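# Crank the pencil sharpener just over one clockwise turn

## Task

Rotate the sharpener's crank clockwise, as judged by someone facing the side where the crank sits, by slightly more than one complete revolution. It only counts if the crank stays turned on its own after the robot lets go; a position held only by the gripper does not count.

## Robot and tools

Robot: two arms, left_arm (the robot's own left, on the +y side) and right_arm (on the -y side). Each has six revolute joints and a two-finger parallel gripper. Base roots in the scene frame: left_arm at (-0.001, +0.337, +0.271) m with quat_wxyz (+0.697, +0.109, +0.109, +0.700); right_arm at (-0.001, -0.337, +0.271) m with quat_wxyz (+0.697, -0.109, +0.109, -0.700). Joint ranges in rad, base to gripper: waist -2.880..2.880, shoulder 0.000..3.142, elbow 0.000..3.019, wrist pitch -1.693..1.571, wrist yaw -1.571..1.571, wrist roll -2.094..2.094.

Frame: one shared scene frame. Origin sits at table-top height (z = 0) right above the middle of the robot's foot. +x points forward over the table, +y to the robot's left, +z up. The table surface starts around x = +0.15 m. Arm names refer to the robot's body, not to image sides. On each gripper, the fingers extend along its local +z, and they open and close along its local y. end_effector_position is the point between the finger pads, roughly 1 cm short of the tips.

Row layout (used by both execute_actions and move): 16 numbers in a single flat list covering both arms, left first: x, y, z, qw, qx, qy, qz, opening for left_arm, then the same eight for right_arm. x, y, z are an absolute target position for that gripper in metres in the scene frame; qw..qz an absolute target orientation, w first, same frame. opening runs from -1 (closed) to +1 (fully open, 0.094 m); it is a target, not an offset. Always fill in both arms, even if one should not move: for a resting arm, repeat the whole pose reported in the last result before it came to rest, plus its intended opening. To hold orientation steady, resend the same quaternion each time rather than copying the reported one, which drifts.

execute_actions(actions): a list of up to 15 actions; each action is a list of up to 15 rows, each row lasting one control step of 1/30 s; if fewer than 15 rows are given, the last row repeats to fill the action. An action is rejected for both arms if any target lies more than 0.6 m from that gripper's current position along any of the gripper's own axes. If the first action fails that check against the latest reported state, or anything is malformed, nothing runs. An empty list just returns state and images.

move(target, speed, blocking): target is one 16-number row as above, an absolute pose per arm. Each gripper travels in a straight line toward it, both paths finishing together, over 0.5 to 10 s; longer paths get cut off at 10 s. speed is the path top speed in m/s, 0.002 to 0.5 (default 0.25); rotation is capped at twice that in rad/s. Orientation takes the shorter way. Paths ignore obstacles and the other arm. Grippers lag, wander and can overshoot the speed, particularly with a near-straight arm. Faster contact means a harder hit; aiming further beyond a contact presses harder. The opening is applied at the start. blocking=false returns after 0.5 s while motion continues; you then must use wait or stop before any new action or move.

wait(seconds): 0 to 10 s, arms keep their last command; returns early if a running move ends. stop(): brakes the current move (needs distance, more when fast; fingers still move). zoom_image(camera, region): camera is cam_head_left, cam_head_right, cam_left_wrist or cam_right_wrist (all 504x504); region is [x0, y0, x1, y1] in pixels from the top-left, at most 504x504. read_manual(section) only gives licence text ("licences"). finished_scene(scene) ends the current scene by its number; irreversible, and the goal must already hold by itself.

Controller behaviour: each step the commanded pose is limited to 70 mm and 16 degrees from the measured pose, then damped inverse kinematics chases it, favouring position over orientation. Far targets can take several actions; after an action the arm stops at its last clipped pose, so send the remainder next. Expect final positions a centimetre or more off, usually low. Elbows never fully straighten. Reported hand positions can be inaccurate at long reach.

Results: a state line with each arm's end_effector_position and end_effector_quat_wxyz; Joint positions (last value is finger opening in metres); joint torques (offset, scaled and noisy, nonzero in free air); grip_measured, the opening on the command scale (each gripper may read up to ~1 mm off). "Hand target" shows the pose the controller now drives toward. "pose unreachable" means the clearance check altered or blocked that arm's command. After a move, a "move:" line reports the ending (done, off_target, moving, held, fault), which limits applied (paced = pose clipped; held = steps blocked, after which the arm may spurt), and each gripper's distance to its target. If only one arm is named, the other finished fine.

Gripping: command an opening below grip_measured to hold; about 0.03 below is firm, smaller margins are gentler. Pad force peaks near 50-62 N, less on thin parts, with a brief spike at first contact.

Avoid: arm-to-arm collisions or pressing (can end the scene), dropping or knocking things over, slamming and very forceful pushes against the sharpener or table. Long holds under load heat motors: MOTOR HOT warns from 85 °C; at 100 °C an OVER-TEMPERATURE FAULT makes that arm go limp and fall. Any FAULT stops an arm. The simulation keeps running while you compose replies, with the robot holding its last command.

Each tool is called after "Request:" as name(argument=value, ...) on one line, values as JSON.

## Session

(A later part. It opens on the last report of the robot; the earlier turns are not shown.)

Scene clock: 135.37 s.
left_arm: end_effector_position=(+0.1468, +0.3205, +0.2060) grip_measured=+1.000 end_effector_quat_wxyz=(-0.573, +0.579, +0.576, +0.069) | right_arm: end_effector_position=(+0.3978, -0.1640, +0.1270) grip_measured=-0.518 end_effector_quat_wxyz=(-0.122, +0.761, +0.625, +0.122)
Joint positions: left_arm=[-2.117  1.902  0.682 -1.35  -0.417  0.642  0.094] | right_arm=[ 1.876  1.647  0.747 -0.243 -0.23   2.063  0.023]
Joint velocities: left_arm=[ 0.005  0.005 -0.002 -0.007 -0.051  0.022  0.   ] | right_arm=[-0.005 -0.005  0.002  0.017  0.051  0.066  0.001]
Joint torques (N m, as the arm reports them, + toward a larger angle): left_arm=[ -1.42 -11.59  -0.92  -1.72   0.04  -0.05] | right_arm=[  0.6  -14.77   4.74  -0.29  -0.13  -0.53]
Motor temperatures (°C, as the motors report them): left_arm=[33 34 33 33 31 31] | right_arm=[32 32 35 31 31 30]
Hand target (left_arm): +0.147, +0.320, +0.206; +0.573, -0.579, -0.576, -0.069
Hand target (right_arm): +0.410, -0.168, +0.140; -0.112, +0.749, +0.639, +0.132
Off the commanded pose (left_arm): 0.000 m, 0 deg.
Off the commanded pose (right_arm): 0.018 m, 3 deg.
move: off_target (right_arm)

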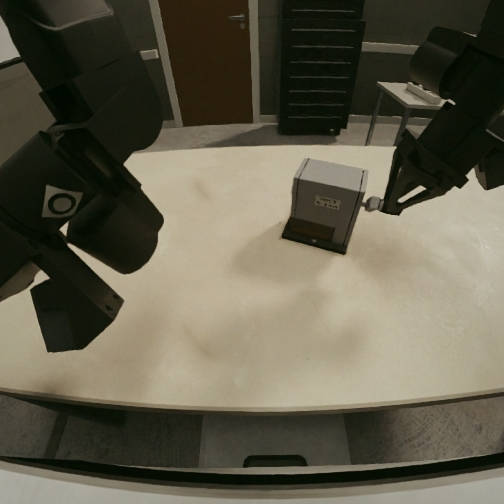

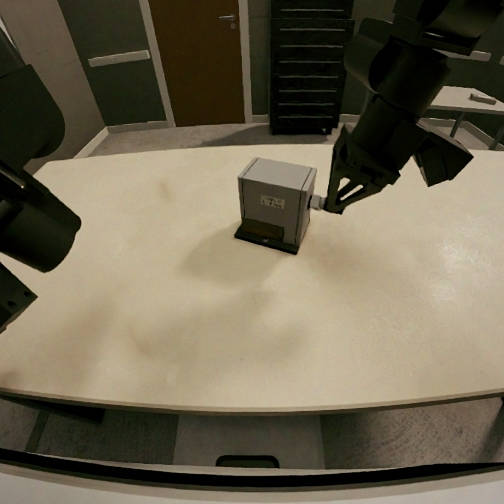

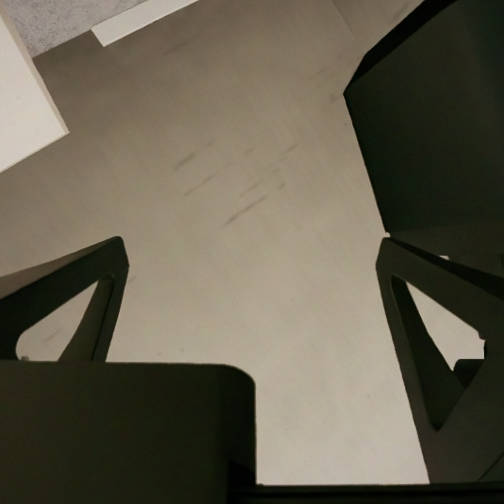

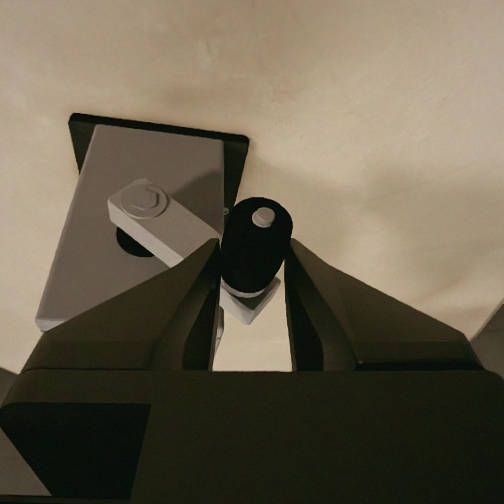

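Now loose across the top, going past the start to ~45-60°.

Request:
move(target=[0.1468,0.3205,0.206,-0.573,0.579,0.576,0.069,1,0.43,-0.176,0.15,-0.113,0.749,0.64,0.132,-0.53], speed=0.03)

Request:
move(target=[0.1468,0.3205,0.206,-0.573,0.579,0.576,0.069,1,0.47,-0.19,0.146,-0.113,0.749,0.64,0.132,-0.46], speed=0.03)

Request:
move(target=[0.1468,0.3205,0.206,-0.573,0.579,0.576,0.069,1,0.495,-0.2,0.125,-0.113,0.749,0.64,0.132,-0.46], speed=0.03)

Scene clock: 144.37 s.
left_arm: end_effector_position=(+0.1468, +0.3205, +0.2060) grip_measured=+1.000 end_effector_quat_wxyz=(-0.573, +0.579, +0.576, +0.069) | right_arm: end_effector_position=(+0.4071, -0.1680, +0.1359) grip_measured=-0.518 end_effector_quat_wxyz=(-0.131, +0.760, +0.627, +0.114)
Joint positions: left_arm=[-2.117  1.902  0.682 -1.35  -0.417  0.642  0.094] | right_arm=[ 1.858  1.635  0.784 -0.318 -0.247  2.041  0.023]
Joint velocities: left_arm=[ 0.005 -0.005 -0.002 -0.002  0.022 -0.007  0.   ] | right_arm=[-0.024  0.015 -0.017 -0.007  0.037 -0.081 -0.001]
Joint torques (N m, as the arm reports them, + toward a larger angle): left_arm=[ -1.32 -11.65  -0.91  -1.72   0.04  -0.05] | right_arm=[ -0.26 -14.91   6.09  -0.04   0.07  -0.56]
Motor temperatures (°C, as the motors report them): left_arm=[33 34 33 33 31 31] | right_arm=[32 32 35 31 31 30]
Hand target (left_arm): +0.147, +0.320, +0.206; +0.573, -0.579, -0.576, -0.069
Hand target (right_arm): +0.429, -0.176, +0.150; -0.112, +0.749, +0.639, +0.132
Off the commanded pose (left_arm): 0.000 m, 0 deg.
Off the commanded pose (right_arm): 0.028 m, 3 deg.
move: off_target (right_arm)

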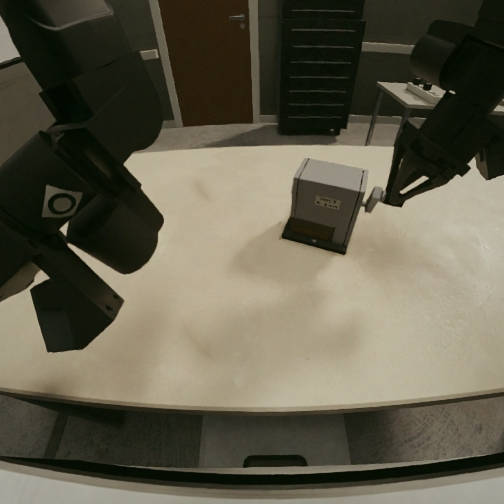

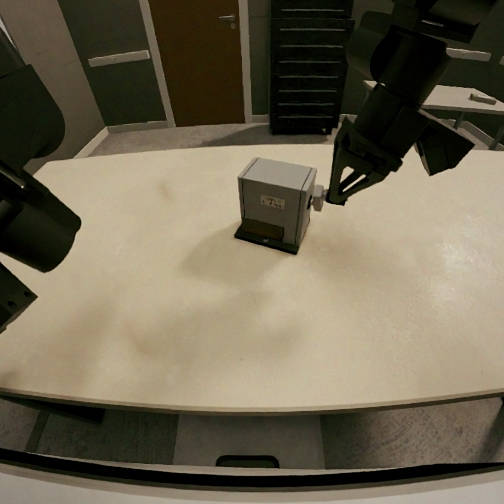

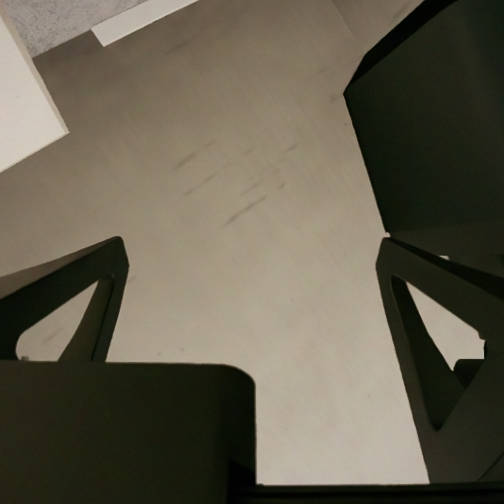

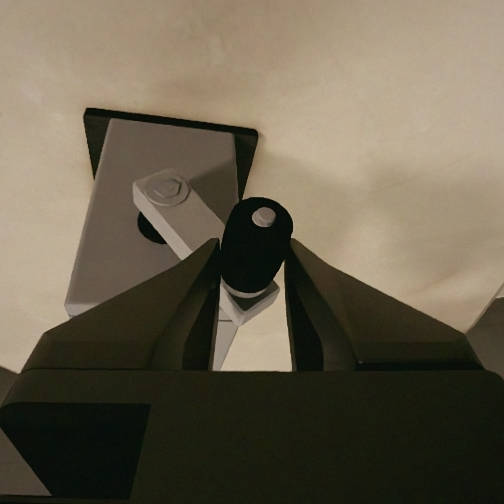

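Scene clock: 146.87 s.
left_arm: end_effector_position=(+0.1468, +0.3205, +0.2060) grip_measured=+1.000 end_effector_quat_wxyz=(-0.573, +0.579, +0.576, +0.069) | right_arm: end_effector_position=(+0.4453, -0.1859, +0.1452) grip_measured=-0.460 end_effector_quat_wxyz=(-0.124, +0.751, +0.636, +0.122)
Joint positions: left_arm=[-2.117  1.902  0.682 -1.35  -0.417  0.642  0.094] | right_arm=[ 1.797  1.645  0.873 -0.395 -0.267  1.958  0.025]
Joint velocities: left_arm=[-0.015 -0.005 -0.002 -0.017 -0.022 -0.037  0.   ] | right_arm=[-0.015 -0.005  0.002 -0.012 -0.051  0.007 -0.   ]
Joint torques (N m, as the arm reports them, + toward a larger angle): left_arm=[ -1.4  -11.61  -0.92  -1.72   0.04  -0.05] | right_arm=[  0.07 -12.15   8.32   0.28  -0.1   -0.26]
Motor temperatures (°C, as the motors report them): left_arm=[33 34 33 33 31 31] | right_arm=[32 32 35 31 31 30]
Hand target (left_arm): +0.147, +0.320, +0.206; +0.573, -0.579, -0.576, -0.069
Hand target (right_arm): +0.469, -0.191, +0.147; -0.112, +0.749, +0.640, +0.132
Off the commanded pose (left_arm): 0.000 m, 0 deg.
Off the commanded pose (right_arm): 0.025 m, 2 deg.
move: off_target (right_arm)

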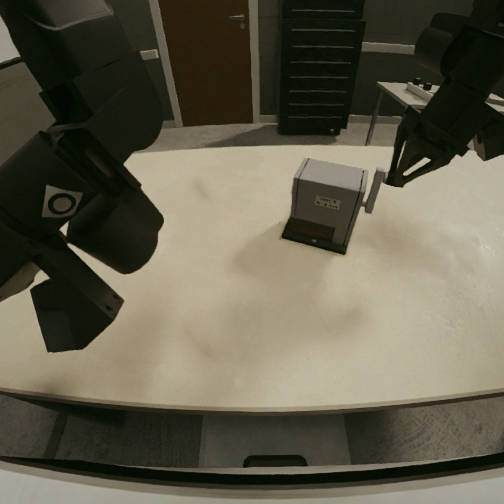

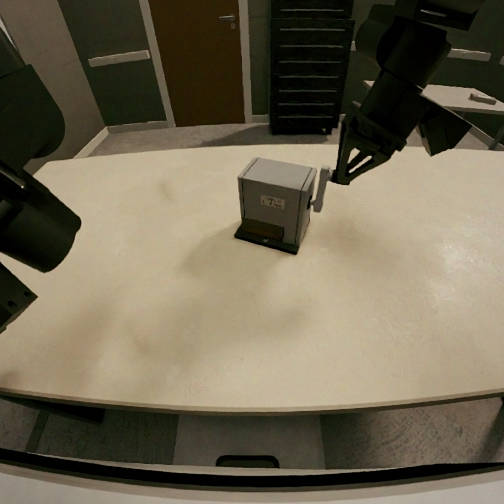

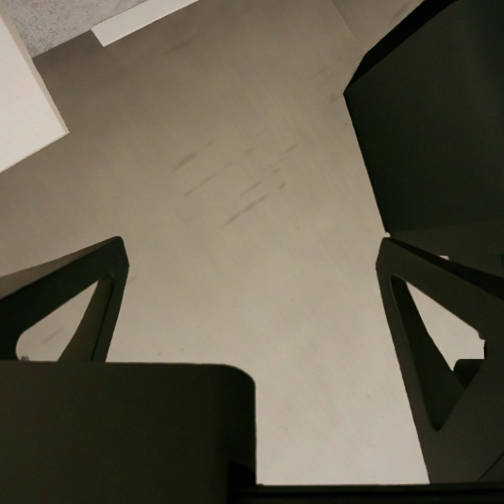

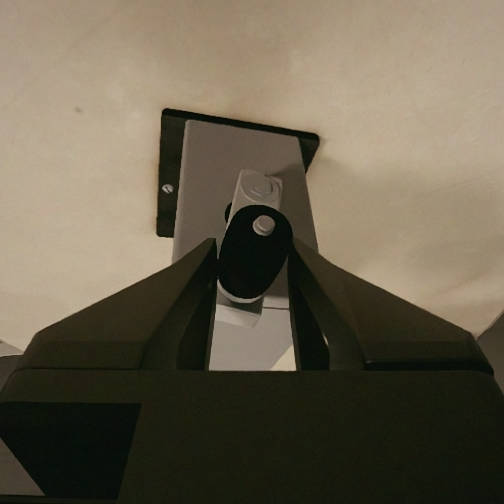

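Scene clock: 148.97 s.
left_arm: end_effector_position=(+0.1468, +0.3205, +0.2060) grip_measured=+1.000 end_effector_quat_wxyz=(-0.573, +0.579, +0.576, +0.069) | right_arm: end_effector_position=(+0.4740, -0.1978, +0.1265) grip_measured=-0.460 end_effector_quat_wxyz=(-0.119, +0.753, +0.636, +0.123)
Joint positions: left_arm=[-2.117  1.902  0.682 -1.35  -0.417  0.642  0.094] | right_arm=[ 1.757  1.725  0.951 -0.397 -0.275  1.923  0.025]
Joint velocities: left_arm=[-0.015 -0.005  0.002 -0.007  0.022 -0.066  0.   ] | right_arm=[ 0.005 -0.005 -0.007  0.012 -0.022 -0.066 -0.001]
Joint torques (N m, as the arm reports them, + toward a larger angle): left_arm=[ -1.37 -11.57  -0.92  -1.73   0.04  -0.05] | right_arm=[  0.3  -12.6    8.15   0.29  -0.33  -0.25]
Motor temperatures (°C, as the motors report them): left_arm=[33 34 33 33 31 31] | right_arm=[32 32 35 31 31 30]
Hand target (left_arm): +0.147, +0.320, +0.206; +0.573, -0.579, -0.576, -0.069
Hand target (right_arm): +0.494, -0.201, +0.126; -0.112, +0.749, +0.640, +0.132
Off the commanded pose (left_arm): 0.000 m, 0 deg.
Off the commanded pose (right_arm): 0.021 m, 1 deg.
move: off_target (right_arm)

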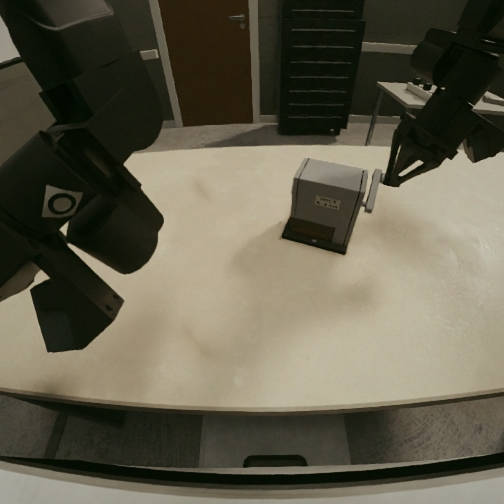

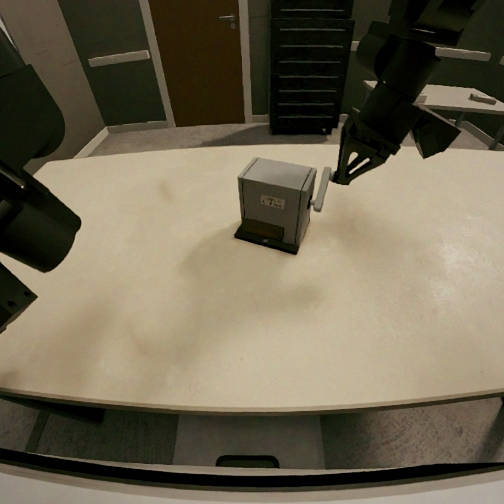

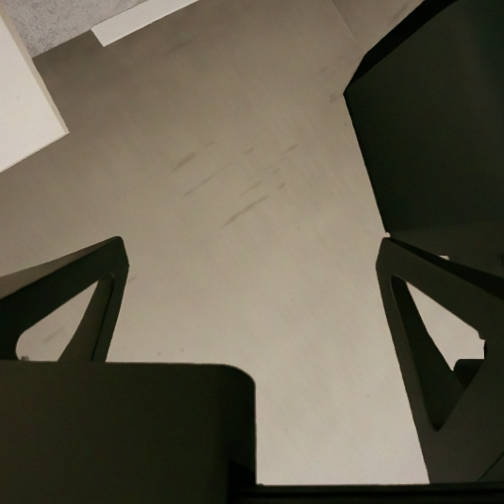

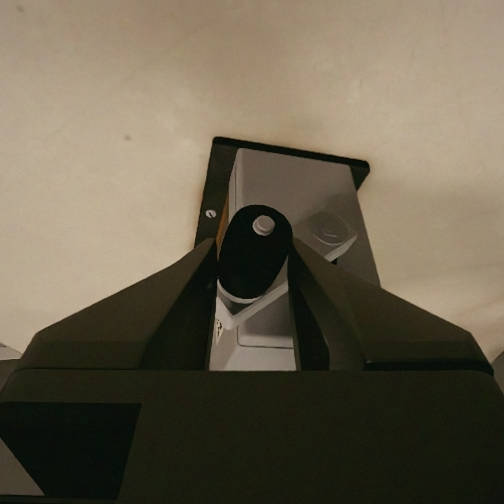

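About 45° past start. Release and withdraw.

Request:
move(target=[0.1468,0.3205,0.206,-0.573,0.579,0.576,0.069,1,0.474,-0.198,0.127,-0.119,0.753,0.636,0.123,0.3])

Request:
move(target=[0.1468,0.3205,0.206,-0.573,0.579,0.576,0.069,1,0.474,-0.24,0.24,-0.119,0.753,0.636,0.123,0.3])

Scene clock: 152.60 s.
left_arm: end_effector_position=(+0.1468, +0.3205, +0.2060) grip_measured=+1.000 end_effector_quat_wxyz=(-0.573, +0.579, +0.576, +0.069) | right_arm: end_effector_position=(+0.4740, -0.1978, +0.1265) grip_measured=+0.298 end_effector_quat_wxyz=(-0.119, +0.752, +0.636, +0.123)
Joint positions: left_arm=[-2.117  1.902  0.682 -1.35  -0.417  0.642  0.094] | right_arm=[ 1.757  1.725  0.951 -0.397 -0.275  1.923  0.061]
Joint velocities: left_arm=[ 0.005 -0.005  0.007  0.007  0.066  0.066  0.   ] | right_arm=[-0.005 -0.015  0.007 -0.022 -0.007  0.051 -0.003]
Joint torques (N m, as the arm reports them, + toward a larger angle): left_arm=[ -1.39 -11.59  -0.92  -1.73   0.05  -0.05] | right_arm=[  1.23 -14.67   4.59   0.47  -0.21  -0.02]
Motor temperatures (°C, as the motors report them): left_arm=[33 34 33 33 31 31] | right_arm=[32 32 36 31 31 30]
Hand target (left_arm): +0.147, +0.320, +0.206; +0.573, -0.579, -0.576, -0.069
Hand target (right_arm): +0.474, -0.198, +0.127; -0.119, +0.753, +0.636, +0.123
Off the commanded pose (left_arm): 0.000 m, 0 deg.
Off the commanded pose (right_arm): 0.001 m, 0 deg.
move: done

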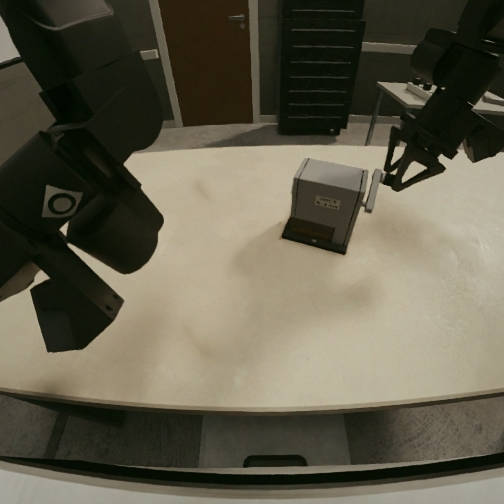

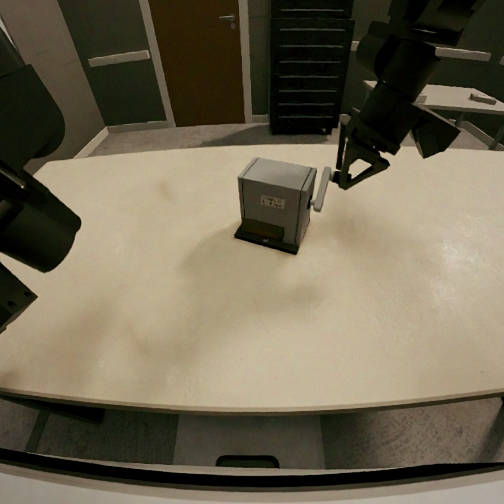

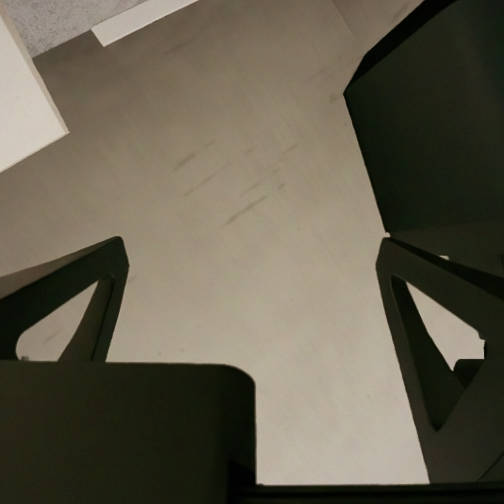

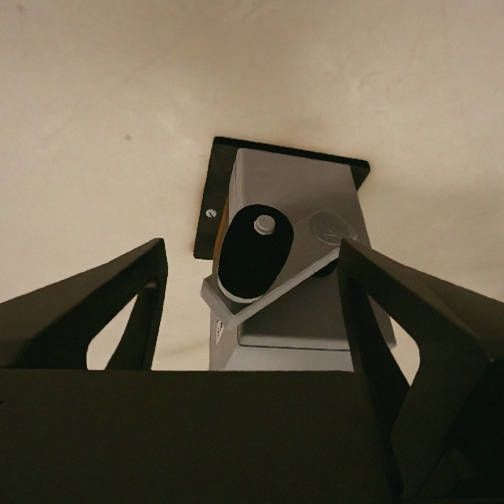

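Scene clock: 153.53 s.
left_arm: end_effector_position=(+0.1468, +0.3205, +0.2060) grip_measured=+1.000 end_effector_quat_wxyz=(-0.573, +0.579, +0.576, +0.069) | right_arm: end_effector_position=(+0.4659, -0.2376, +0.2345) grip_measured=+0.298 end_effector_quat_wxyz=(-0.121, +0.755, +0.633, +0.119)
Joint positions: left_arm=[-2.117  1.902  0.682 -1.35  -0.417  0.642  0.094] | right_arm=[ 1.679  1.45   0.943 -0.694 -0.303  1.855  0.061]
Joint velocities: left_arm=[ 0.005 -0.005 -0.022  0.007 -0.007  0.095  0.   ] | right_arm=[-0.005 -0.005  0.002 -0.012 -0.037 -0.037 -0.   ]
Joint torques (N m, as the arm reports them, + toward a larger angle): left_arm=[ -1.39 -11.59  -0.92  -1.72   0.05  -0.06] | right_arm=[  0.34 -12.95   7.89   0.12  -0.35  -0.14]
Motor temperatures (°C, as the motors report them): left_arm=[33 34 33 33 31 31] | right_arm=[32 32 36 31 31 30]
Hand target (left_arm): +0.147, +0.320, +0.206; +0.573, -0.579, -0.576, -0.069
Hand target (right_arm): +0.473, -0.240, +0.240; -0.119, +0.753, +0.636, +0.123
Off the commanded pose (left_arm): 0.000 m, 0 deg.
Off the commanded pose (right_arm): 0.010 m, 1 deg.
move: done

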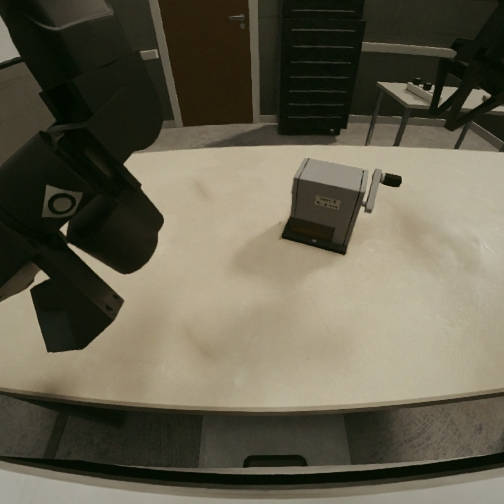

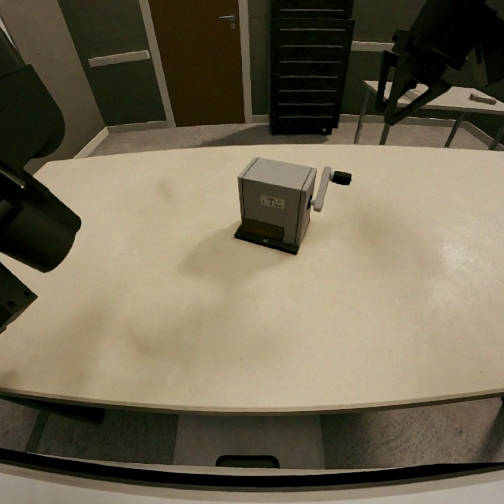

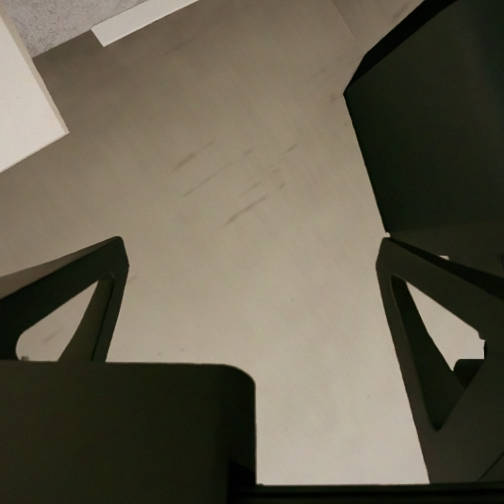

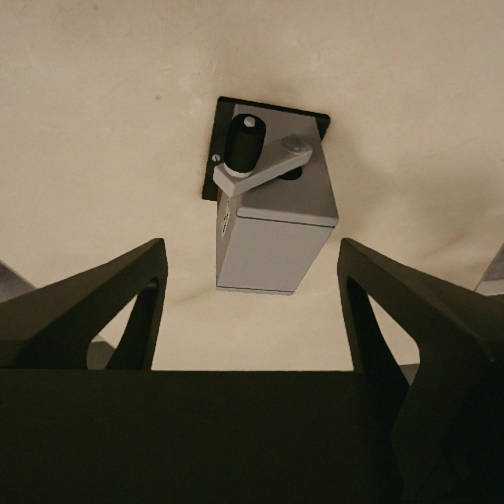

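Request:
finished_scene(scene=1)

The scene is finished: the task was done.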